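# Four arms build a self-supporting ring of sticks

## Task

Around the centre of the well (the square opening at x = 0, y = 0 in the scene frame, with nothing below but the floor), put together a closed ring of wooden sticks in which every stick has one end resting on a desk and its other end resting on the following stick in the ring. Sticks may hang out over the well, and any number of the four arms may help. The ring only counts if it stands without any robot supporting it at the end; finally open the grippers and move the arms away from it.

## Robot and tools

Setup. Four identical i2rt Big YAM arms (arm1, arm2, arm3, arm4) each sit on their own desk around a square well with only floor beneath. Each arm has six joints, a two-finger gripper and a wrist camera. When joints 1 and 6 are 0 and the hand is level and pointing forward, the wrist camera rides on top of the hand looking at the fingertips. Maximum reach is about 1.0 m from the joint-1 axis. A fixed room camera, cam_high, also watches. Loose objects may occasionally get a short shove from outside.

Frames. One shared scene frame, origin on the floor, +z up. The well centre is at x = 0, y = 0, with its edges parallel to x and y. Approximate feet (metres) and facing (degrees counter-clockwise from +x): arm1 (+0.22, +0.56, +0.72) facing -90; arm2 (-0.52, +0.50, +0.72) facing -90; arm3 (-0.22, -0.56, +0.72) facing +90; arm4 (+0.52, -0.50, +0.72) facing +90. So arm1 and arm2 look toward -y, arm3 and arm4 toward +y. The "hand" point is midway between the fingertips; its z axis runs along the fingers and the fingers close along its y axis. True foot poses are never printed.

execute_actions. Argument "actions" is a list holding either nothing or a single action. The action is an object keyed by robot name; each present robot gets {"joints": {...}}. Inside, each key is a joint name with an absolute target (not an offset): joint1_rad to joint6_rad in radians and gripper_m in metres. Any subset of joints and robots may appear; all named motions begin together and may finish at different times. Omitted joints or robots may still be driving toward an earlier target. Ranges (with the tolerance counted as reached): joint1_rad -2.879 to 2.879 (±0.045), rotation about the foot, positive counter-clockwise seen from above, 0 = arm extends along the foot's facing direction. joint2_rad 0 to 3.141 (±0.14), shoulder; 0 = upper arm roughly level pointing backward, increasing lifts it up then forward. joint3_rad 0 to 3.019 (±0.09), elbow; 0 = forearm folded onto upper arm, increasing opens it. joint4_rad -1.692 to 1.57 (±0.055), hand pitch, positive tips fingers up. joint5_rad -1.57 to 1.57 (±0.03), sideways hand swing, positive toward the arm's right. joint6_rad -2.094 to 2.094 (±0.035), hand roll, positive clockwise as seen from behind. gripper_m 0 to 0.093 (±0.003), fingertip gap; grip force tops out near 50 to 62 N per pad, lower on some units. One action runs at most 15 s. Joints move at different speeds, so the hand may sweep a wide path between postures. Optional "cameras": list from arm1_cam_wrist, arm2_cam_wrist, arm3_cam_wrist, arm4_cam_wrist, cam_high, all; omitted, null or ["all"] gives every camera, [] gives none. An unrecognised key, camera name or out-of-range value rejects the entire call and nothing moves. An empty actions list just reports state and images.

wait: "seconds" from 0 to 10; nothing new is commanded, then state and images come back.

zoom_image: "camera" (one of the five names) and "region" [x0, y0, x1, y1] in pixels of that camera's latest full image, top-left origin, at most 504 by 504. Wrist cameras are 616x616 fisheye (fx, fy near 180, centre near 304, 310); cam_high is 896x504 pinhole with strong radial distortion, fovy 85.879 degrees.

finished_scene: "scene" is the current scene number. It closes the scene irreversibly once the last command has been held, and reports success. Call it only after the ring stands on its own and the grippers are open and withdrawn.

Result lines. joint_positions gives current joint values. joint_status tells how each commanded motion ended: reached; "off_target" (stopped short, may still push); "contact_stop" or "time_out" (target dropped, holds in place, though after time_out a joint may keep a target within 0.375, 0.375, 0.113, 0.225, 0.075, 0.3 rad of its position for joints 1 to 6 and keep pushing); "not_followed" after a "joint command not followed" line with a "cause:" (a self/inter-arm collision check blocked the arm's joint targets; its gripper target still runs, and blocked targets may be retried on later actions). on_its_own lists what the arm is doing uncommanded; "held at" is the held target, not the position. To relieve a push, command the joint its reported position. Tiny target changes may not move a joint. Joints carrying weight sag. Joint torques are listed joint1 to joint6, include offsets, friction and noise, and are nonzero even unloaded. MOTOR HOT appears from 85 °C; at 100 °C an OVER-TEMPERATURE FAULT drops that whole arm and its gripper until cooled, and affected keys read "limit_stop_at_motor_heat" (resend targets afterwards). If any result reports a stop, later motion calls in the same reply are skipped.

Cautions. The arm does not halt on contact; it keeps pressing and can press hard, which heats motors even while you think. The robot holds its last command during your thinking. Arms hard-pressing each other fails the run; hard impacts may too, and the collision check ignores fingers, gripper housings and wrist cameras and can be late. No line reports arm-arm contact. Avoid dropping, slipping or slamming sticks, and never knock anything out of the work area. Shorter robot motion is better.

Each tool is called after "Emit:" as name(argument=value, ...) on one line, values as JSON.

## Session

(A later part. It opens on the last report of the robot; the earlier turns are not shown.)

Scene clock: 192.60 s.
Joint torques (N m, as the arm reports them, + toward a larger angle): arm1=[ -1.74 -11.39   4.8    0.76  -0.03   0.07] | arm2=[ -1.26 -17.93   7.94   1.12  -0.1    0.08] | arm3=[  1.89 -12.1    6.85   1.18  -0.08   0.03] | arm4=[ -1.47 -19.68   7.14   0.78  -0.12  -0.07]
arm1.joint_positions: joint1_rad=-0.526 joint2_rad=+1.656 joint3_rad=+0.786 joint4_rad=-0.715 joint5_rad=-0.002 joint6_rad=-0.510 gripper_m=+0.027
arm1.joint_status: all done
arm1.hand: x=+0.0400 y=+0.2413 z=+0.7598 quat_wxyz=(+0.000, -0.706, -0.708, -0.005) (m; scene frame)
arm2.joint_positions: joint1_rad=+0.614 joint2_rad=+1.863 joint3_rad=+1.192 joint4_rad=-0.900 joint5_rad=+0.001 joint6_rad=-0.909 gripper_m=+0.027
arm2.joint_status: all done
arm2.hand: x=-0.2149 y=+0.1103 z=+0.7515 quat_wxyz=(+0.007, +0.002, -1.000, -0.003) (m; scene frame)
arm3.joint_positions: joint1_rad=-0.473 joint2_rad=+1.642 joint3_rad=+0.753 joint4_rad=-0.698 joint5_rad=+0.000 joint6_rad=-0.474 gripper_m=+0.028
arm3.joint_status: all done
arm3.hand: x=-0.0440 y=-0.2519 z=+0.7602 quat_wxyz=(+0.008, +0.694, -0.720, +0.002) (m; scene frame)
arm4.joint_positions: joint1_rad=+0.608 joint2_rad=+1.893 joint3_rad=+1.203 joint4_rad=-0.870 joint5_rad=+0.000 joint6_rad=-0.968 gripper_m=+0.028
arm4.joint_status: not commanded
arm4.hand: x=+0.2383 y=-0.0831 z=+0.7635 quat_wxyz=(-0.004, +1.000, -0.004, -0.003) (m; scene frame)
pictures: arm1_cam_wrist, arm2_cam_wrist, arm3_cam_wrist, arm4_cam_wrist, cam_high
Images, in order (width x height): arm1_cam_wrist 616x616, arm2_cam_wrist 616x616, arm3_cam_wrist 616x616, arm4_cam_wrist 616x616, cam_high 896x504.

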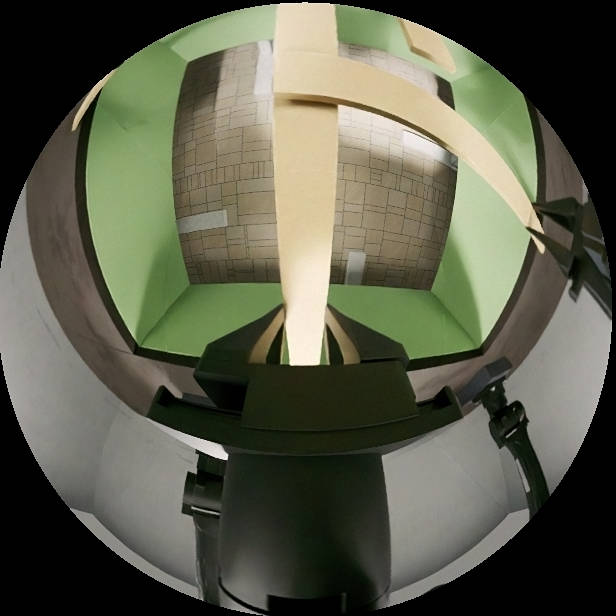

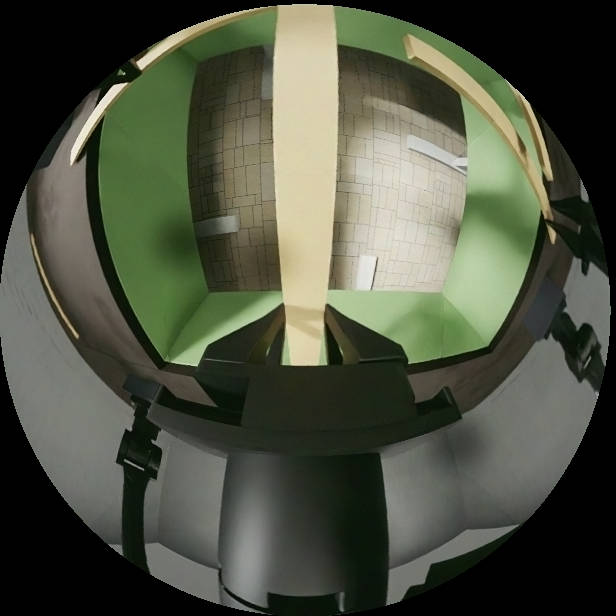

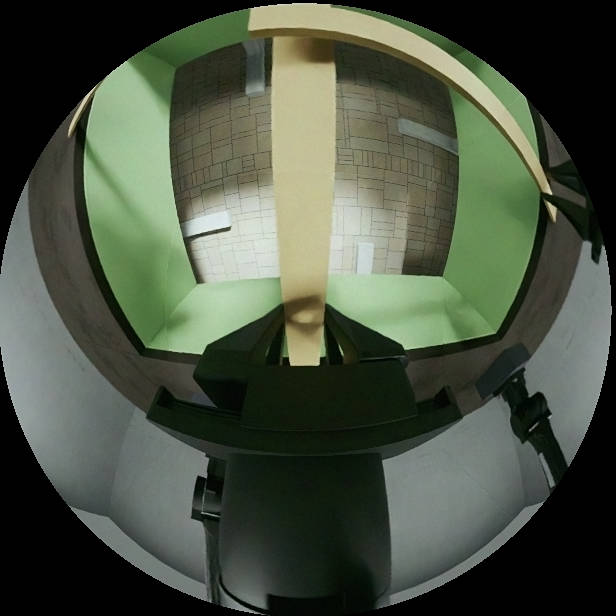

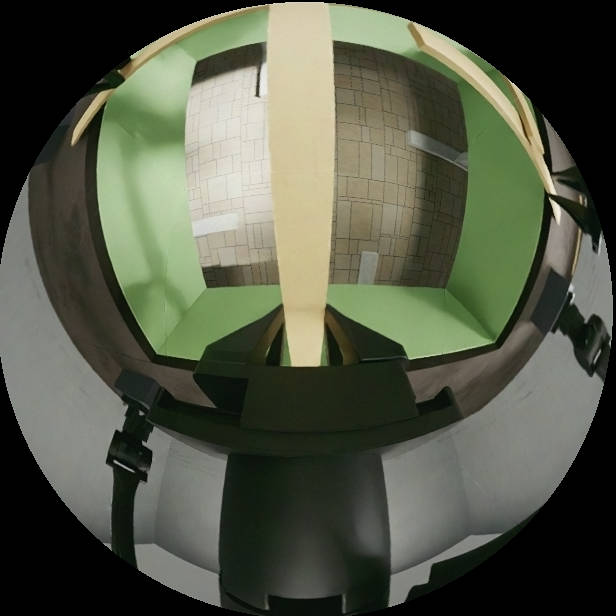

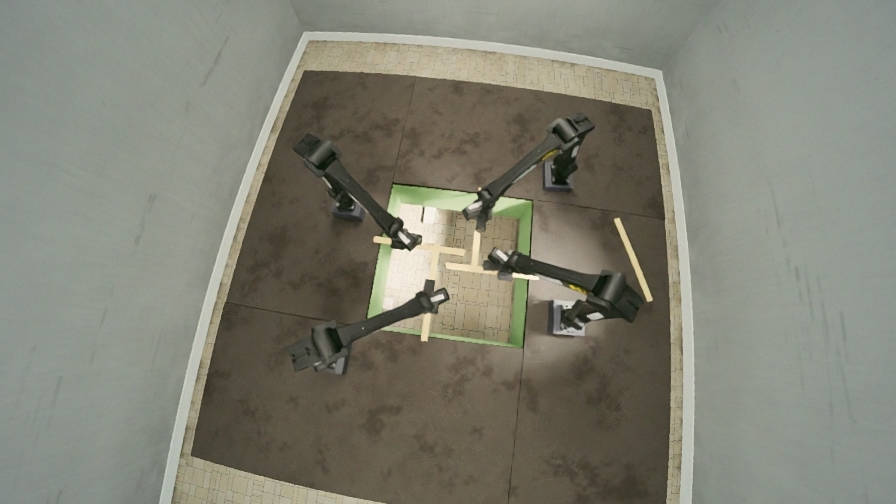

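Emit:
execute_actions(actions=[{"arm1":{"joints":{"joint2_rad":1.615,"joint4_rad":-0.67,"joint5_rad":-0.035}},"arm3":{"joints":{"joint2_rad":1.585,"joint4_rad":-0.647,"joint5_rad":-0.045,"joint6_rad":-0.5}},"arm2":{"joints":{"joint2_rad":1.82,"joint5_rad":-0.045}},"arm4":{"joints":{"joint1_rad":0.57,"joint2_rad":1.845,"joint5_rad":-0.055,"joint6_rad":-1.01}}}])

Emit:
zoom_image(camera="cam_high", region=[360, 170, 550, 350])

Scene clock: 219.53 s.
Joint torques (N m, as the arm reports them, + toward a larger angle): arm1=[ -1.6  -11.04   5.07   1.01  -0.27   0.08] | arm2=[ -1.21 -17.87   8.25   1.22  -0.25   0.07] | arm3=[  1.53 -11.1    7.4    1.49  -0.33  -0.17] | arm4=[ -1.18 -22.03   7.45   0.82  -0.35  -0.09]
arm1.joint_positions: joint1_rad=-0.526 joint2_rad=+1.622 joint3_rad=+0.786 joint4_rad=-0.689 joint5_rad=-0.032 joint6_rad=-0.510 gripper_m=+0.027
arm1.joint_status: all done
arm1.hand: x=+0.0388 y=+0.2284 z=+0.7720 quat_wxyz=(-0.023, -0.705, -0.708, +0.020) (m; scene frame)
arm2.joint_positions: joint1_rad=+0.614 joint2_rad=+1.830 joint3_rad=+1.191 joint4_rad=-0.900 joint5_rad=-0.040 joint6_rad=-0.908 gripper_m=+0.027
arm2.joint_status: all done
arm2.hand: x=-0.2067 y=+0.1116 z=+0.7670 quat_wxyz=(-0.019, +0.002, -1.000, -0.003) (m; scene frame)
arm3.joint_positions: joint1_rad=-0.473 joint2_rad=+1.599 joint3_rad=+0.753 joint4_rad=-0.660 joint5_rad=-0.040 joint6_rad=-0.490 gripper_m=+0.028
arm3.joint_status: all done
arm3.hand: x=-0.0420 y=-0.2340 z=+0.7755 quat_wxyz=(-0.026, +0.700, -0.713, -0.029) (m; scene frame)
arm4.joint_positions: joint1_rad=+0.569 joint2_rad=+1.861 joint3_rad=+1.203 joint4_rad=-0.870 joint5_rad=-0.051 joint6_rad=-0.998 gripper_m=+0.028
arm4.joint_status: all done
arm4.hand: x=+0.2447 y=-0.0733 z=+0.7790 quat_wxyz=(-0.004, +0.999, -0.007, -0.033) (m; scene frame)
pictures: arm1_cam_wrist, arm2_cam_wrist, arm3_cam_wrist, arm4_cam_wrist, cam_high
Images, in order (width x height): arm1_cam_wrist 616x616, arm2_cam_wrist 616x616, arm3_cam_wrist 616x616, arm4_cam_wrist 616x616, cam_high 896x504.

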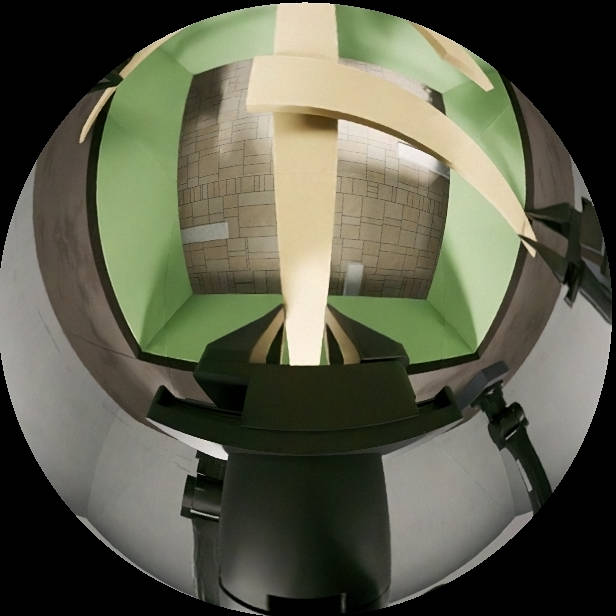

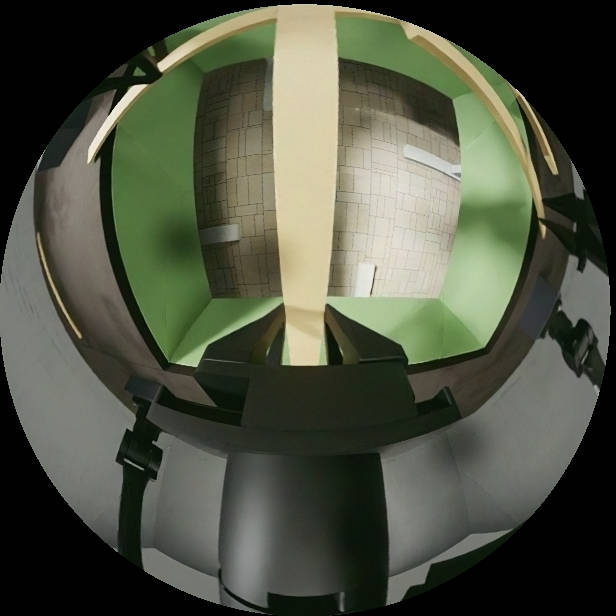

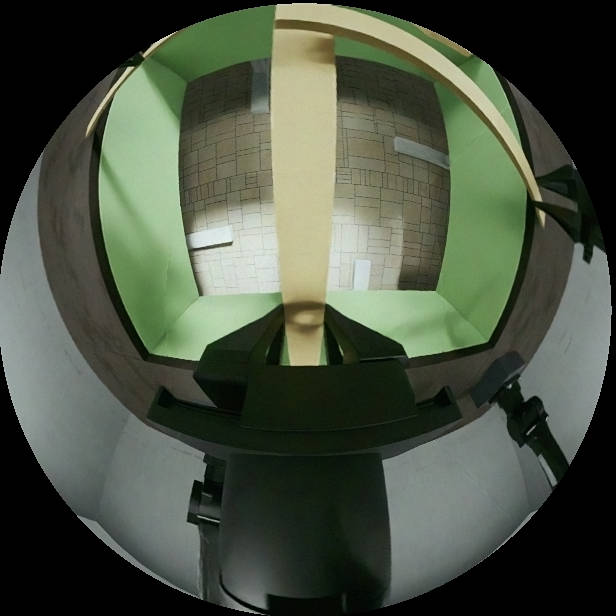

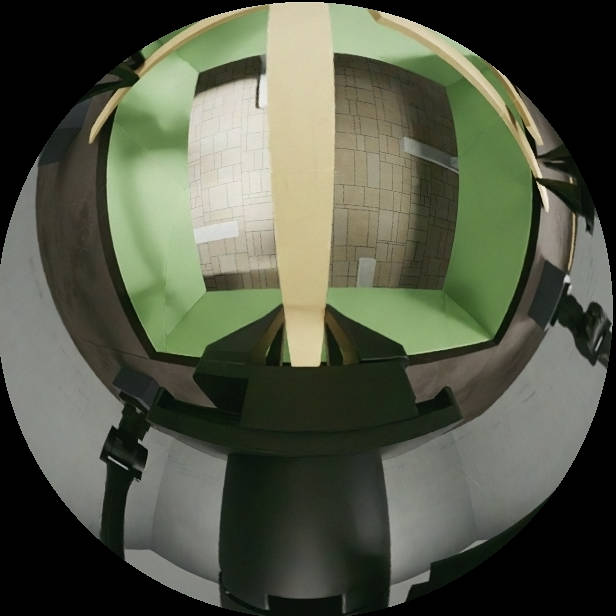

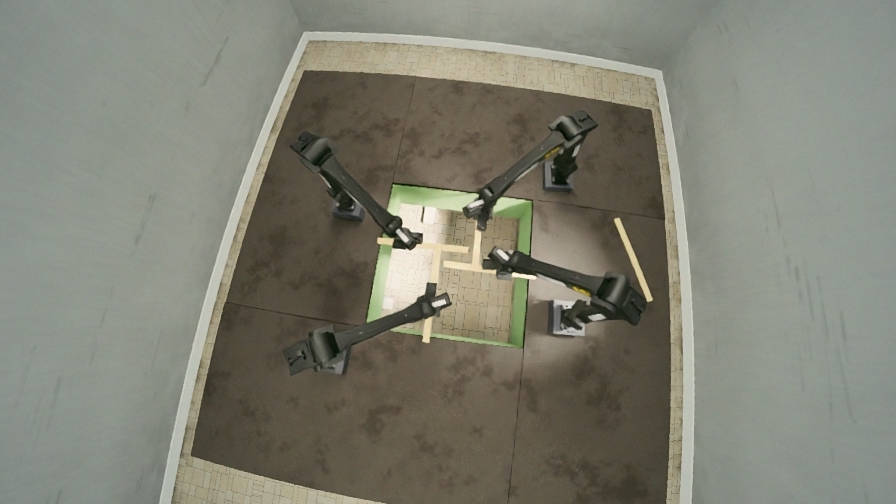

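Region (360, 170, 550, 350) of cam_high's 896x504 image, scaled by 2.653, with more detail than that image has; it fills the top 477 rows of this view, and the rest is white.

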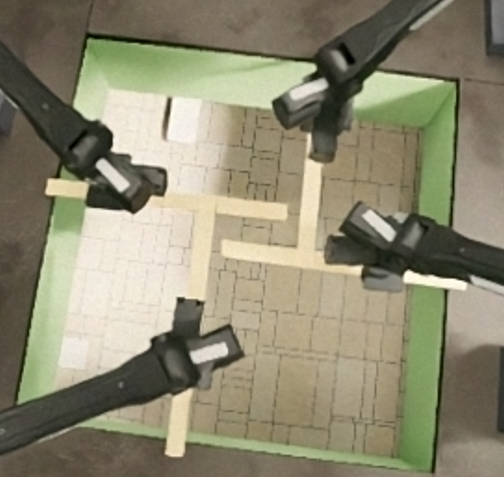

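Emit:
execute_actions(actions=[{"arm2":{"joints":{"joint1_rad":0.523,"joint2_rad":1.925,"joint3_rad":1.335,"joint4_rad":-0.95,"joint6_rad":-1.015}},"arm4":{"joints":{"joint1_rad":0.52,"joint2_rad":1.965,"joint3_rad":1.34,"joint4_rad":-0.918,"joint6_rad":-1.055}}}])

Emit:
zoom_image(camera="cam_high", region=[360, 170, 550, 350])

Scene clock: 236.77 s.
Joint torques (N m, as the arm reports them, + toward a larger angle): arm1=[ -1.83 -10.83   5.17   0.86  -0.22   0.06] | arm2=[ -0.22 -16.66  11.93   0.15  -0.13  -0.23] | arm3=[  2.05 -11.39   7.26   1.44  -0.31  -0.15] | arm4=[ -0.76 -19.21  10.94  -0.07  -0.31  -0.08]
arm1.joint_positions: joint1_rad=-0.526 joint2_rad=+1.622 joint3_rad=+0.786 joint4_rad=-0.689 joint5_rad=-0.032 joint6_rad=-0.510 gripper_m=+0.027
arm1.joint_status: not commanded
arm1.hand: x=+0.0389 y=+0.2283 z=+0.7720 quat_wxyz=(-0.023, -0.705, -0.708, +0.020) (m; scene frame)
arm2.joint_positions: joint1_rad=+0.516 joint2_rad=+1.911 joint3_rad=+1.299 joint4_rad=-0.940 joint5_rad=-0.044 joint6_rad=-1.001 gripper_m=+0.027
arm2.joint_status: all done
arm2.hand: x=-0.2293 y=+0.0576 z=+0.7607 quat_wxyz=(-0.017, -0.001, -1.000, -0.008) (m; scene frame)
arm3.joint_positions: joint1_rad=-0.473 joint2_rad=+1.599 joint3_rad=+0.753 joint4_rad=-0.660 joint5_rad=-0.040 joint6_rad=-0.491 gripper_m=+0.028
arm3.joint_status: not commanded
arm3.hand: x=-0.0420 y=-0.2340 z=+0.7755 quat_wxyz=(-0.026, +0.700, -0.713, -0.029) (m; scene frame)
arm4.joint_positions: joint1_rad=+0.517 joint2_rad=+1.939 joint3_rad=+1.298 joint4_rad=-0.911 joint5_rad=-0.052 joint6_rad=-1.044 gripper_m=+0.028
arm4.joint_status: all done
arm4.hand: x=+0.2555 y=-0.0380 z=+0.7696 quat_wxyz=(+0.005, +1.000, -0.011, -0.027) (m; scene frame)
pictures: arm1_cam_wrist, arm2_cam_wrist, arm3_cam_wrist, arm4_cam_wrist, cam_high
Images, in order (width x height): arm1_cam_wrist 616x616, arm2_cam_wrist 616x616, arm3_cam_wrist 616x616, arm4_cam_wrist 616x616, cam_high 896x504.

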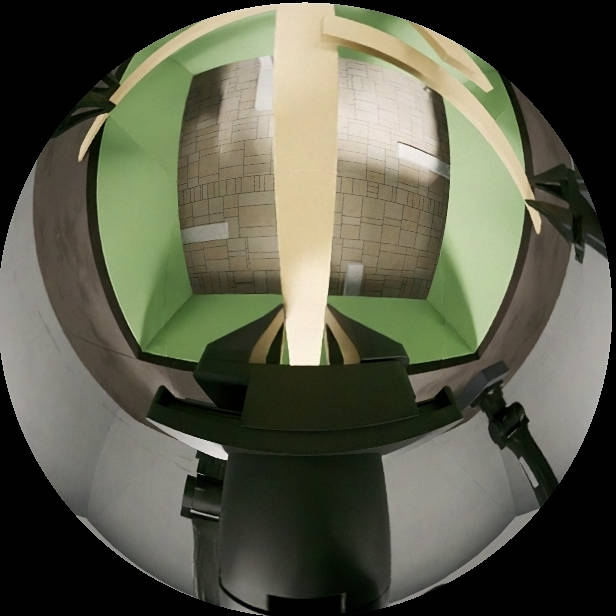

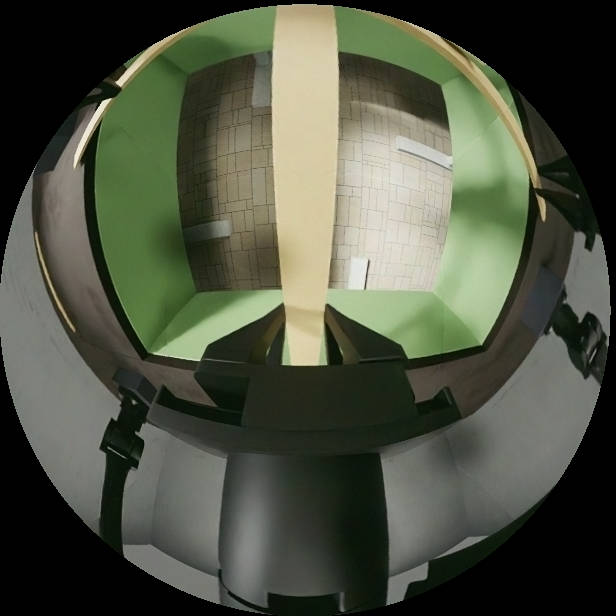

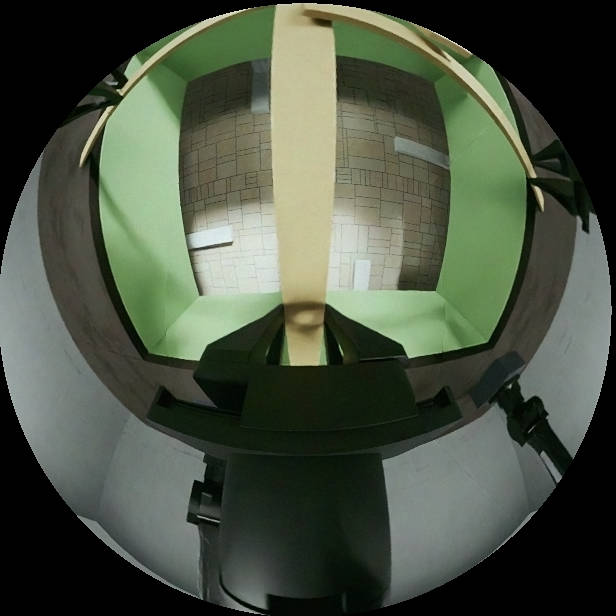

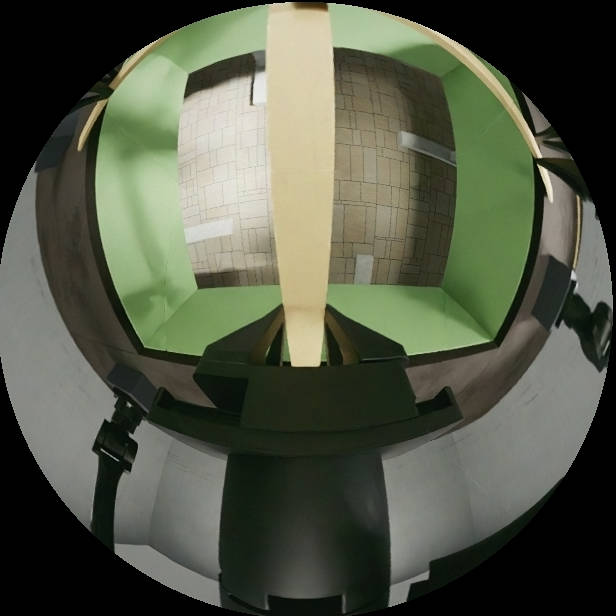

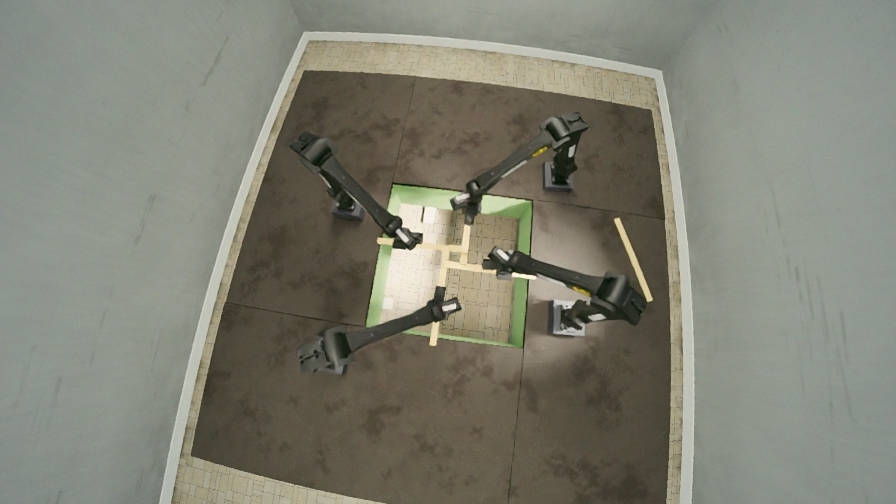

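Region (360, 170, 550, 350) of cam_high's 896x504 image, scaled by 2.653, with more detail than that image has; it fills the top 477 rows of this view, and the rest is white.

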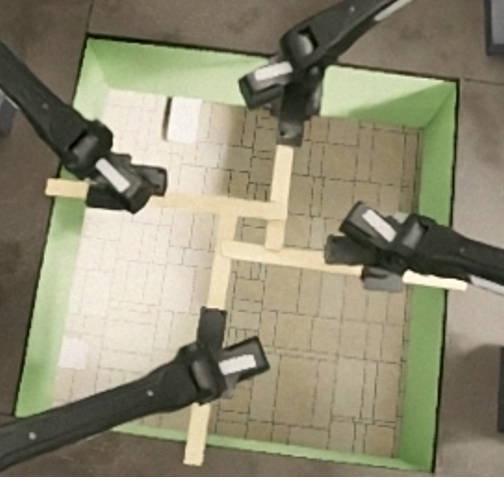

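Emit:
execute_actions(actions=[{"arm2":{"joints":{"joint1_rad":0.555,"joint6_rad":-0.91}},"arm4":{"joints":{"joint1_rad":0.54,"joint6_rad":-0.945}}}])

Emit:
zoom_image(camera="cam_high", region=[360, 170, 550, 350])

Scene clock: 249.63 s.
Joint torques (N m, as the arm reports them, + toward a larger angle): arm1=[ -1.57 -10.34   5.05   0.87  -0.24   0.06] | arm2=[ -0.88 -16.73  12.     0.19  -0.13   0.11] | arm3=[  1.73 -11.1    7.31   1.45  -0.32  -0.15] | arm4=[ -0.85 -19.48  10.88   0.02  -0.3    0.16]
arm1.joint_positions: joint1_rad=-0.526 joint2_rad=+1.622 joint3_rad=+0.786 joint4_rad=-0.689 joint5_rad=-0.032 joint6_rad=-0.510 gripper_m=+0.027
arm1.joint_status: not commanded
arm1.hand: x=+0.0389 y=+0.2283 z=+0.7720 quat_wxyz=(-0.023, -0.705, -0.708, +0.020) (m; scene frame)
arm2.joint_positions: joint1_rad=+0.556 joint2_rad=+1.911 joint3_rad=+1.299 joint4_rad=-0.940 joint5_rad=-0.044 joint6_rad=-0.926 gripper_m=+0.027
arm2.joint_status: all done
arm2.hand: x=-0.2118 y=+0.0696 z=+0.7606 quat_wxyz=(-0.016, -0.018, -1.000, -0.009) (m; scene frame)
arm3.joint_positions: joint1_rad=-0.473 joint2_rad=+1.599 joint3_rad=+0.753 joint4_rad=-0.660 joint5_rad=-0.040 joint6_rad=-0.492 gripper_m=+0.028
arm3.joint_status: not commanded
arm3.hand: x=-0.0420 y=-0.2340 z=+0.7755 quat_wxyz=(-0.026, +0.700, -0.713, -0.029) (m; scene frame)
arm4.joint_positions: joint1_rad=+0.538 joint2_rad=+1.939 joint3_rad=+1.298 joint4_rad=-0.911 joint5_rad=-0.052 joint6_rad=-0.960 gripper_m=+0.028
arm4.joint_status: all done
arm4.hand: x=+0.2458 y=-0.0436 z=+0.7696 quat_wxyz=(+0.006, +0.999, -0.042, -0.027) (m; scene frame)
pictures: arm1_cam_wrist, arm2_cam_wrist, arm3_cam_wrist, arm4_cam_wrist, cam_high
Images, in order (width x height): arm1_cam_wrist 616x616, arm2_cam_wrist 616x616, arm3_cam_wrist 616x616, arm4_cam_wrist 616x616, cam_high 896x504.

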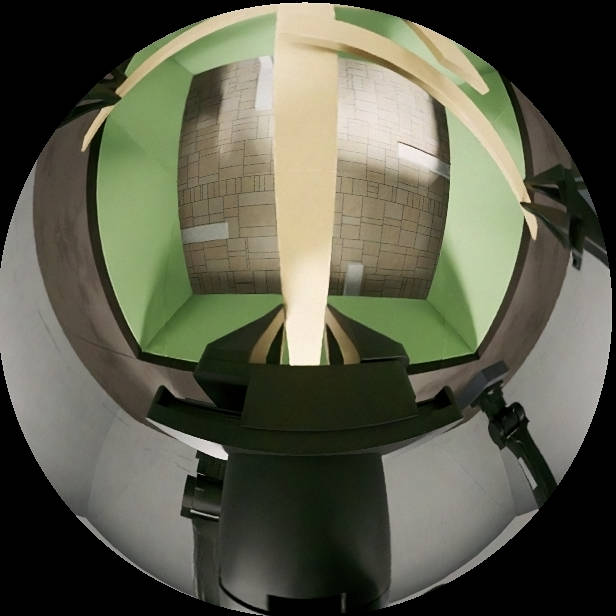

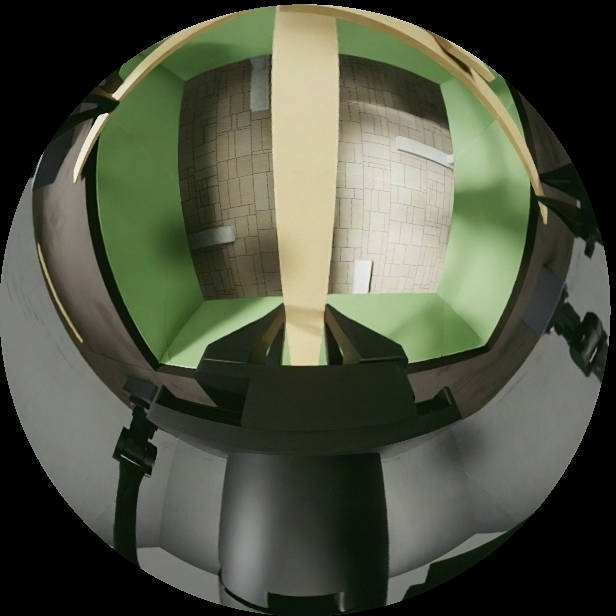

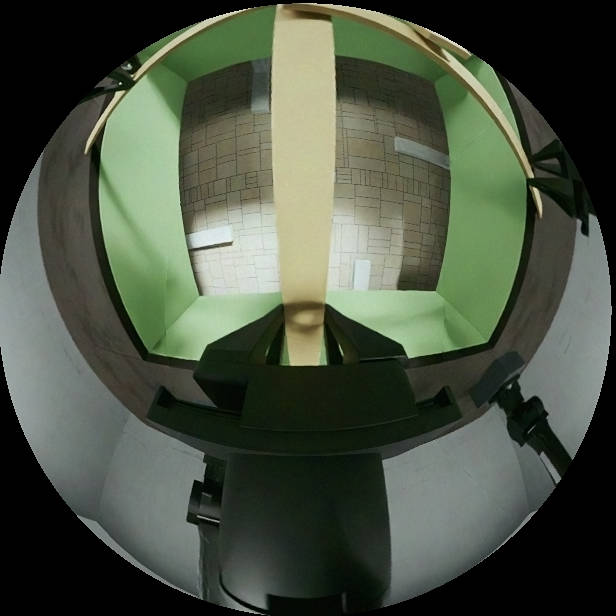

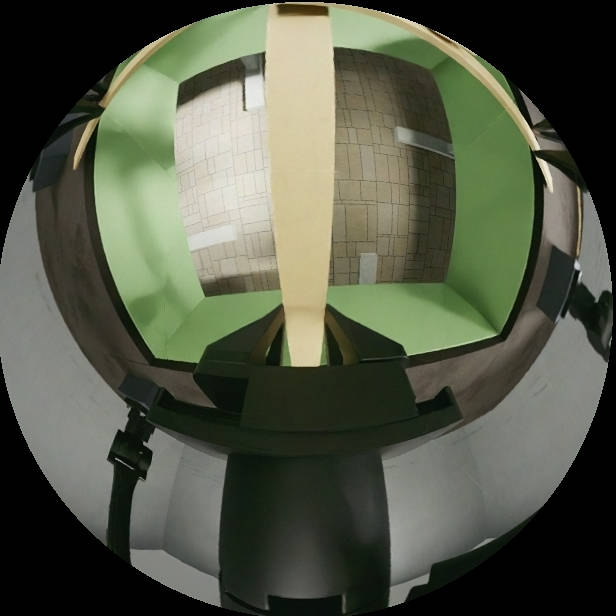

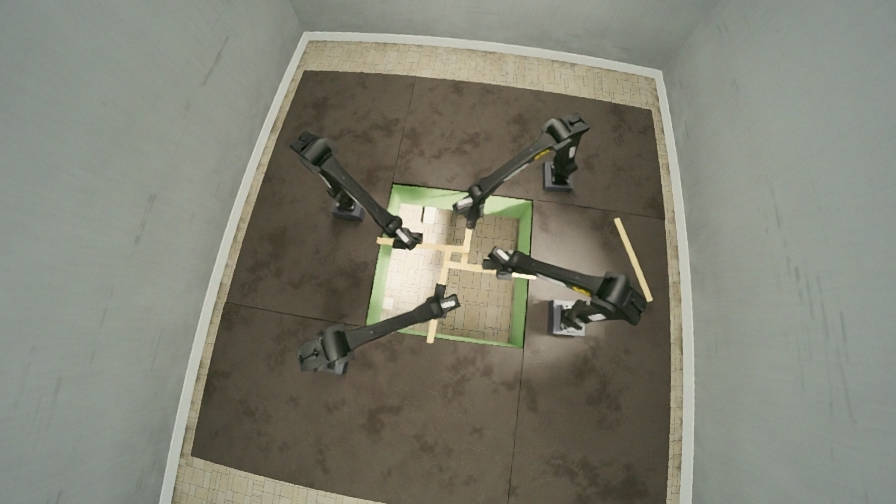

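Region (360, 170, 550, 350) of cam_high's 896x504 image, scaled by 2.653, with more detail than that image has; it fills the top 477 rows of this view, and the rest is white.

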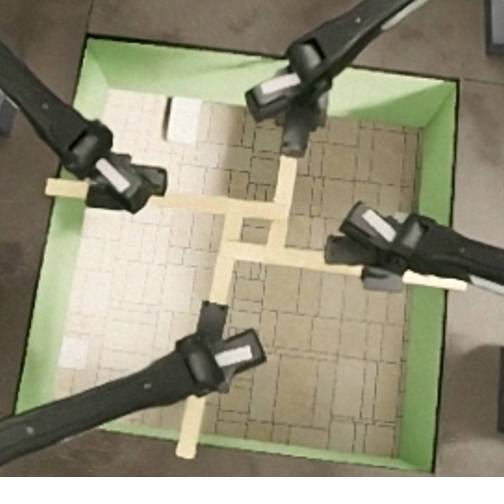

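Emit:
execute_actions(actions=[{"arm1":{"joints":{"joint2_rad":1.655,"joint4_rad":-0.715,"joint5_rad":-0.01}},"arm3":{"joints":{"joint2_rad":1.64,"joint4_rad":-0.685,"joint5_rad":-0.015}},"arm2":{"joints":{"joint2_rad":1.94,"joint5_rad":-0.02}},"arm4":{"joints":{"joint2_rad":1.98,"joint5_rad":-0.025}}}])

Emit:
zoom_image(camera="cam_high", region=[360, 170, 550, 350])

Scene clock: 262.60 s.
Joint torques (N m, as the arm reports them, + toward a larger angle): arm1=[-1.46 -9.26  4.96 -0.47 -0.02  0.07] | arm2=[ -1.21 -16.68  11.85   0.2    0.07   0.07] | arm3=[ 1.72 -8.19  7.16  0.55  0.06 -0.17] | arm4=[ -0.93 -18.63  10.88  -0.01   0.     0.16]
arm1.joint_positions: joint1_rad=-0.526 joint2_rad=+1.642 joint3_rad=+0.786 joint4_rad=-0.698 joint5_rad=-0.013 joint6_rad=-0.510 gripper_m=+0.027
arm1.joint_status: all done
arm1.hand: x=+0.0386 y=+0.2348 z=+0.7648 quat_wxyz=(-0.010, -0.706, -0.708, +0.008) (m; scene frame)
arm2.joint_positions: joint1_rad=+0.556 joint2_rad=+1.920 joint3_rad=+1.299 joint4_rad=-0.940 joint5_rad=-0.024 joint6_rad=-0.925 gripper_m=+0.027
arm2.joint_status: all done
arm2.hand: x=-0.2152 y=+0.0686 z=+0.7562 quat_wxyz=(-0.006, -0.019, -1.000, -0.006) (m; scene frame)
arm3.joint_positions: joint1_rad=-0.473 joint2_rad=+1.614 joint3_rad=+0.753 joint4_rad=-0.676 joint5_rad=-0.019 joint6_rad=-0.492 gripper_m=+0.028
arm3.joint_status: all done
arm3.hand: x=-0.0418 y=-0.2414 z=+0.7699 quat_wxyz=(-0.014, +0.701, -0.713, -0.014) (m; scene frame)
arm4.joint_positions: joint1_rad=+0.538 joint2_rad=+1.944 joint3_rad=+1.298 joint4_rad=-0.911 joint5_rad=-0.028 joint6_rad=-0.959 gripper_m=+0.028
arm4.joint_status: all done
arm4.hand: x=+0.2498 y=-0.0421 z=+0.7671 quat_wxyz=(+0.001, +0.999, -0.044, -0.016) (m; scene frame)
pictures: arm1_cam_wrist, arm2_cam_wrist, arm3_cam_wrist, arm4_cam_wrist, cam_high
Images, in order (width x height): arm1_cam_wrist 616x616, arm2_cam_wrist 616x616, arm3_cam_wrist 616x616, arm4_cam_wrist 616x616, cam_high 896x504.

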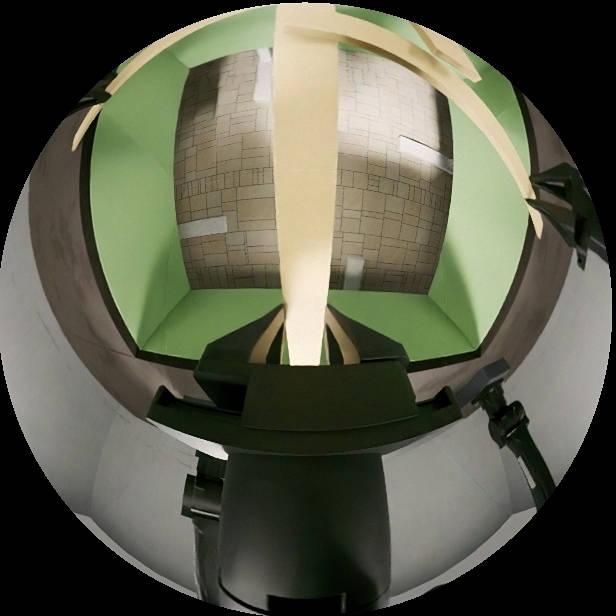

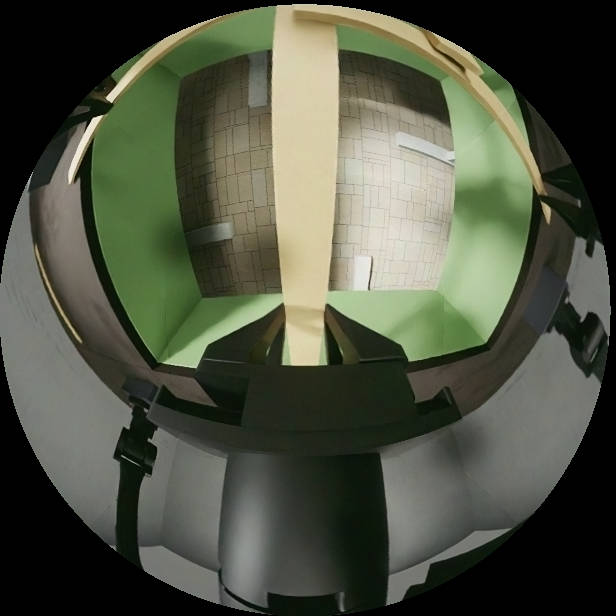

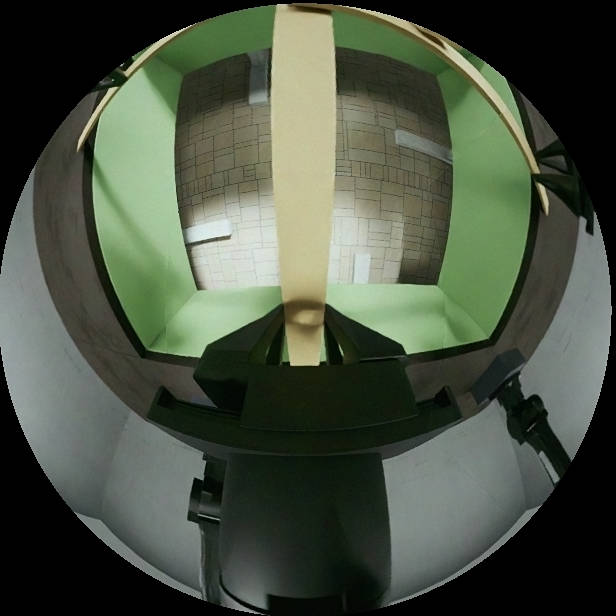

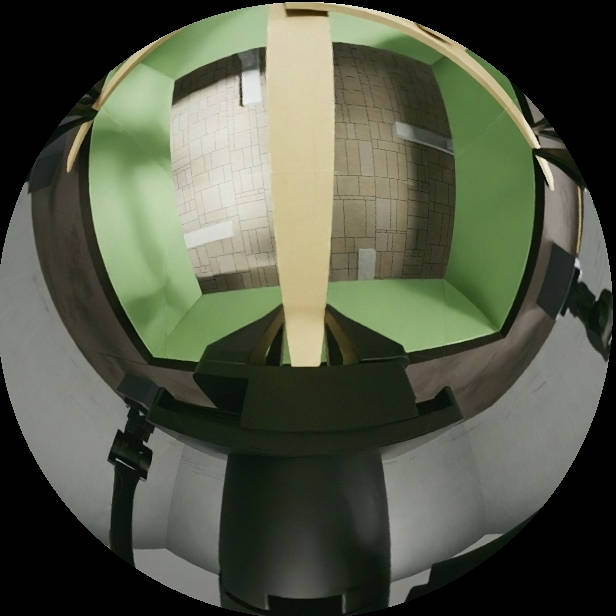

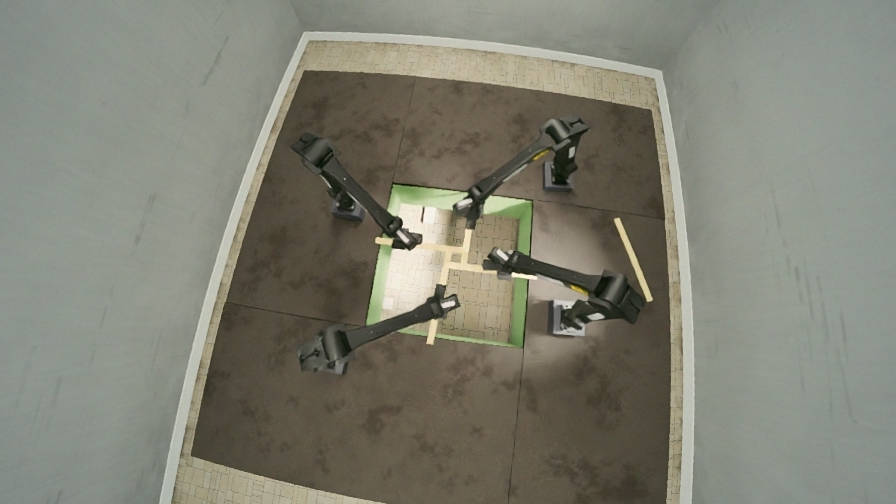

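Region (360, 170, 550, 350) of cam_high's 896x504 image, scaled by 2.653, with more detail than that image has; it fills the top 477 rows of this view, and the rest is white.

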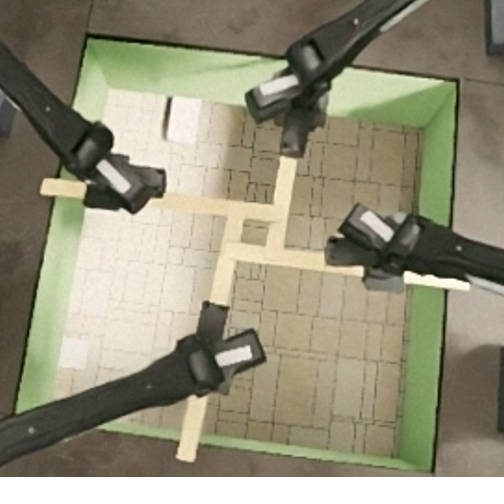

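Release 1 and 3 first (supported by 2/4), then 2 and 4.

Emit:
execute_actions(actions=[{"arm1":{"joints":{"gripper_m":0.045}},"arm3":{"joints":{"gripper_m":0.045}}}], cameras=["cam_high"])

Emit:
execute_actions(actions=[{"arm2":{"joints":{"gripper_m":0.045}},"arm4":{"joints":{"gripper_m":0.045}}}])

Scene clock: 267.27 s.
Joint torques (N m, as the arm reports them, + toward a larger angle): arm1=[-1.55 -9.67  4.97 -0.65 -0.03  0.08] | arm2=[ -1.16 -16.    11.85   0.19   0.     0.07] | arm3=[ 1.88 -8.65  7.26  0.49  0.09 -0.16] | arm4=[ -1.06 -19.    10.87  -0.05  -0.15   0.13]
arm1.joint_positions: joint1_rad=-0.526 joint2_rad=+1.642 joint3_rad=+0.786 joint4_rad=-0.698 joint5_rad=-0.013 joint6_rad=-0.510 gripper_m=+0.045
arm1.joint_status: all done
arm1.hand: x=+0.0386 y=+0.2348 z=+0.7648 quat_wxyz=(-0.010, -0.706, -0.708, +0.008) (m; scene frame)
arm2.joint_positions: joint1_rad=+0.556 joint2_rad=+1.921 joint3_rad=+1.299 joint4_rad=-0.940 joint5_rad=-0.023 joint6_rad=-0.924 gripper_m=+0.027
arm2.joint_status: not commanded
arm2.hand: x=-0.2155 y=+0.0686 z=+0.7557 quat_wxyz=(-0.005, -0.020, -1.000, -0.006) (m; scene frame)
arm3.joint_positions: joint1_rad=-0.473 joint2_rad=+1.614 joint3_rad=+0.753 joint4_rad=-0.676 joint5_rad=-0.019 joint6_rad=-0.492 gripper_m=+0.045
arm3.joint_status: all done
arm3.hand: x=-0.0418 y=-0.2414 z=+0.7699 quat_wxyz=(-0.014, +0.701, -0.713, -0.014) (m; scene frame)
arm4.joint_positions: joint1_rad=+0.538 joint2_rad=+1.947 joint3_rad=+1.298 joint4_rad=-0.911 joint5_rad=-0.025 joint6_rad=-0.956 gripper_m=+0.028
arm4.joint_status: not commanded
arm4.hand: x=+0.2506 y=-0.0424 z=+0.7656 quat_wxyz=(+0.002, +0.999, -0.045, -0.013) (m; scene frame)
pictures: cam_high
Images, in order (width x height): cam_high 896x504.

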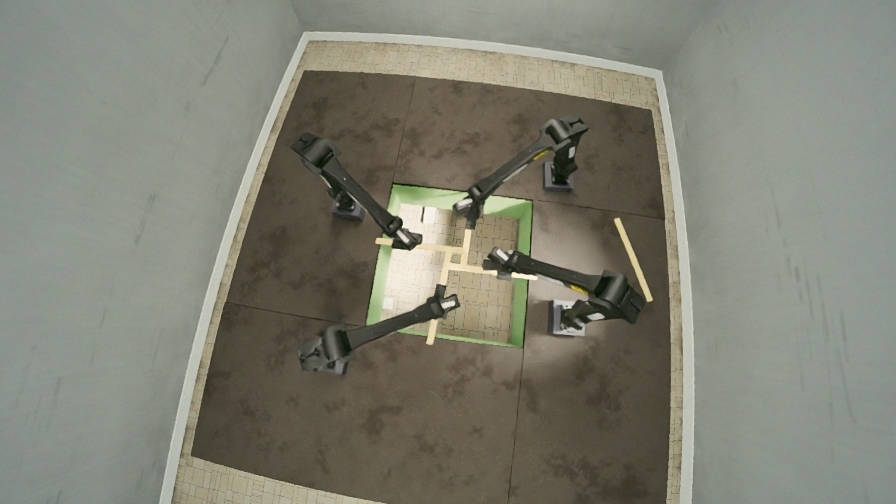

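Scene clock: 267.80 s.
Joint torques (N m, as the arm reports them, + toward a larger angle): arm1=[-1.69 -9.51  5.11 -0.74 -0.03  0.09] | arm2=[ -1.08 -17.    12.04   0.23   0.     0.07] | arm3=[ 1.69 -8.24  7.05  0.51  0.07 -0.18] | arm4=[ -0.96 -18.88  10.76   0.01  -0.16   0.12]
arm1.joint_positions: joint1_rad=-0.526 joint2_rad=+1.642 joint3_rad=+0.786 joint4_rad=-0.698 joint5_rad=-0.013 joint6_rad=-0.510 gripper_m=+0.045
arm1.joint_status: not commanded
arm1.hand: x=+0.0386 y=+0.2348 z=+0.7648 quat_wxyz=(-0.010, -0.706, -0.708, +0.008) (m; scene frame)
arm2.joint_positions: joint1_rad=+0.556 joint2_rad=+1.921 joint3_rad=+1.299 joint4_rad=-0.940 joint5_rad=-0.023 joint6_rad=-0.923 gripper_m=+0.045
arm2.joint_status: all done
arm2.hand: x=-0.2155 y=+0.0686 z=+0.7557 quat_wxyz=(-0.005, -0.020, -1.000, -0.006) (m; scene frame)
arm3.joint_positions: joint1_rad=-0.473 joint2_rad=+1.614 joint3_rad=+0.753 joint4_rad=-0.676 joint5_rad=-0.019 joint6_rad=-0.492 gripper_m=+0.045
arm3.joint_status: not commanded
arm3.hand: x=-0.0418 y=-0.2414 z=+0.7699 quat_wxyz=(-0.014, +0.701, -0.713, -0.014) (m; scene frame)
arm4.joint_positions: joint1_rad=+0.538 joint2_rad=+1.947 joint3_rad=+1.299 joint4_rad=-0.911 joint5_rad=-0.025 joint6_rad=-0.956 gripper_m=+0.045
arm4.joint_status: all done
arm4.hand: x=+0.2504 y=-0.0421 z=+0.7658 quat_wxyz=(+0.002, +0.999, -0.045, -0.014) (m; scene frame)
pictures: arm1_cam_wrist, arm2_cam_wrist, arm3_cam_wrist, arm4_cam_wrist, cam_high
Images, in order (width x height): arm1_cam_wrist 616x616, arm2_cam_wrist 616x616, arm3_cam_wrist 616x616, arm4_cam_wrist 616x616, cam_high 896x504.

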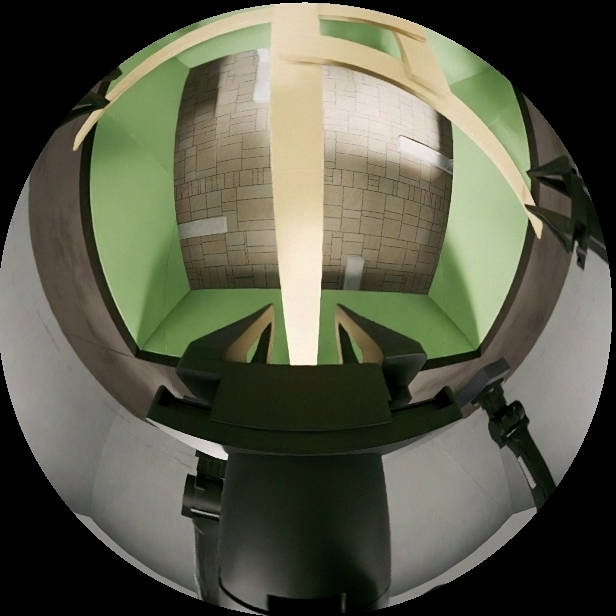

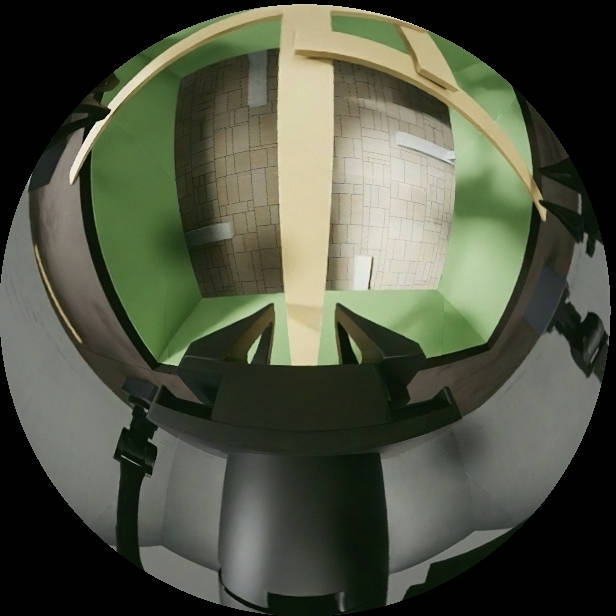

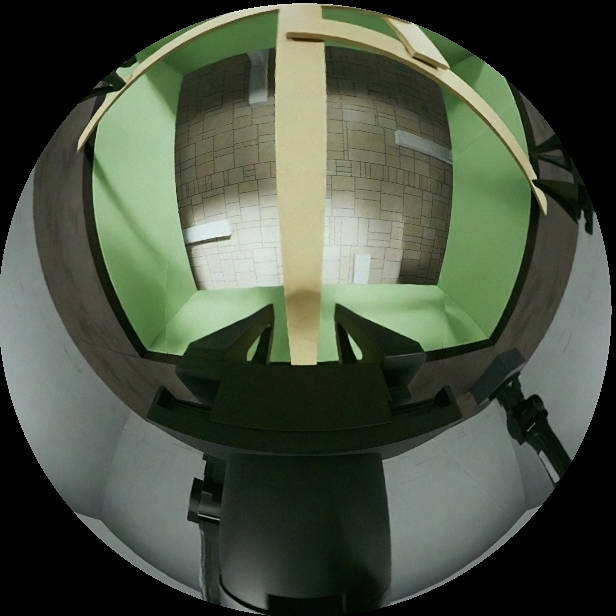

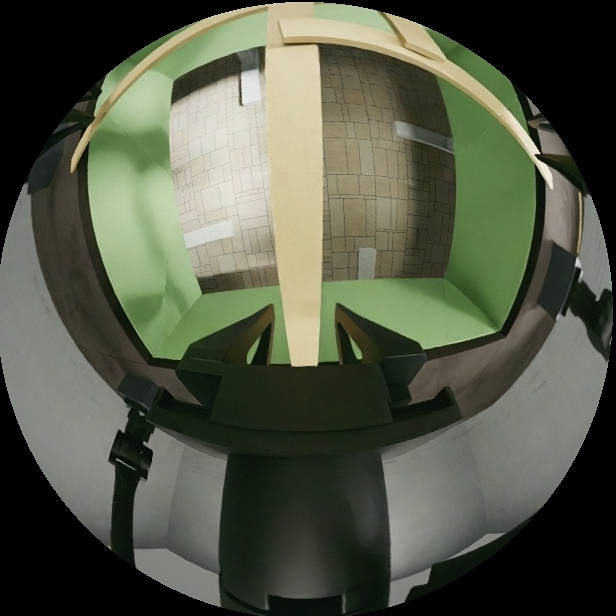

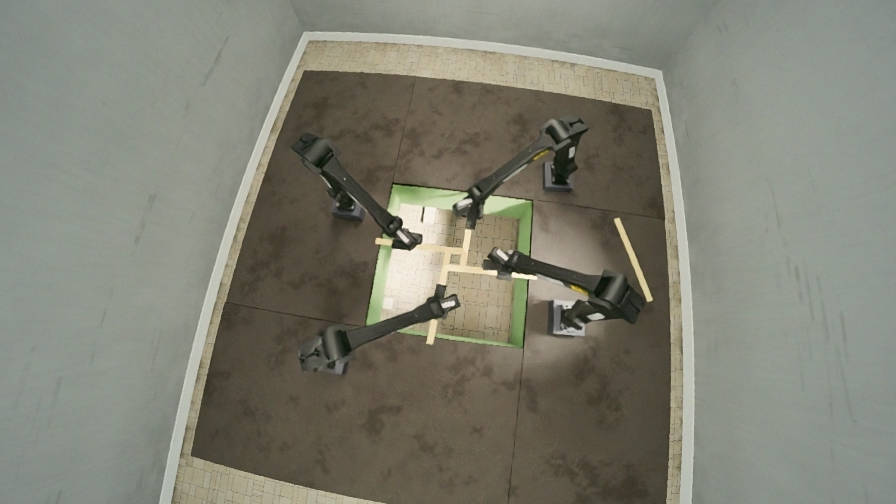

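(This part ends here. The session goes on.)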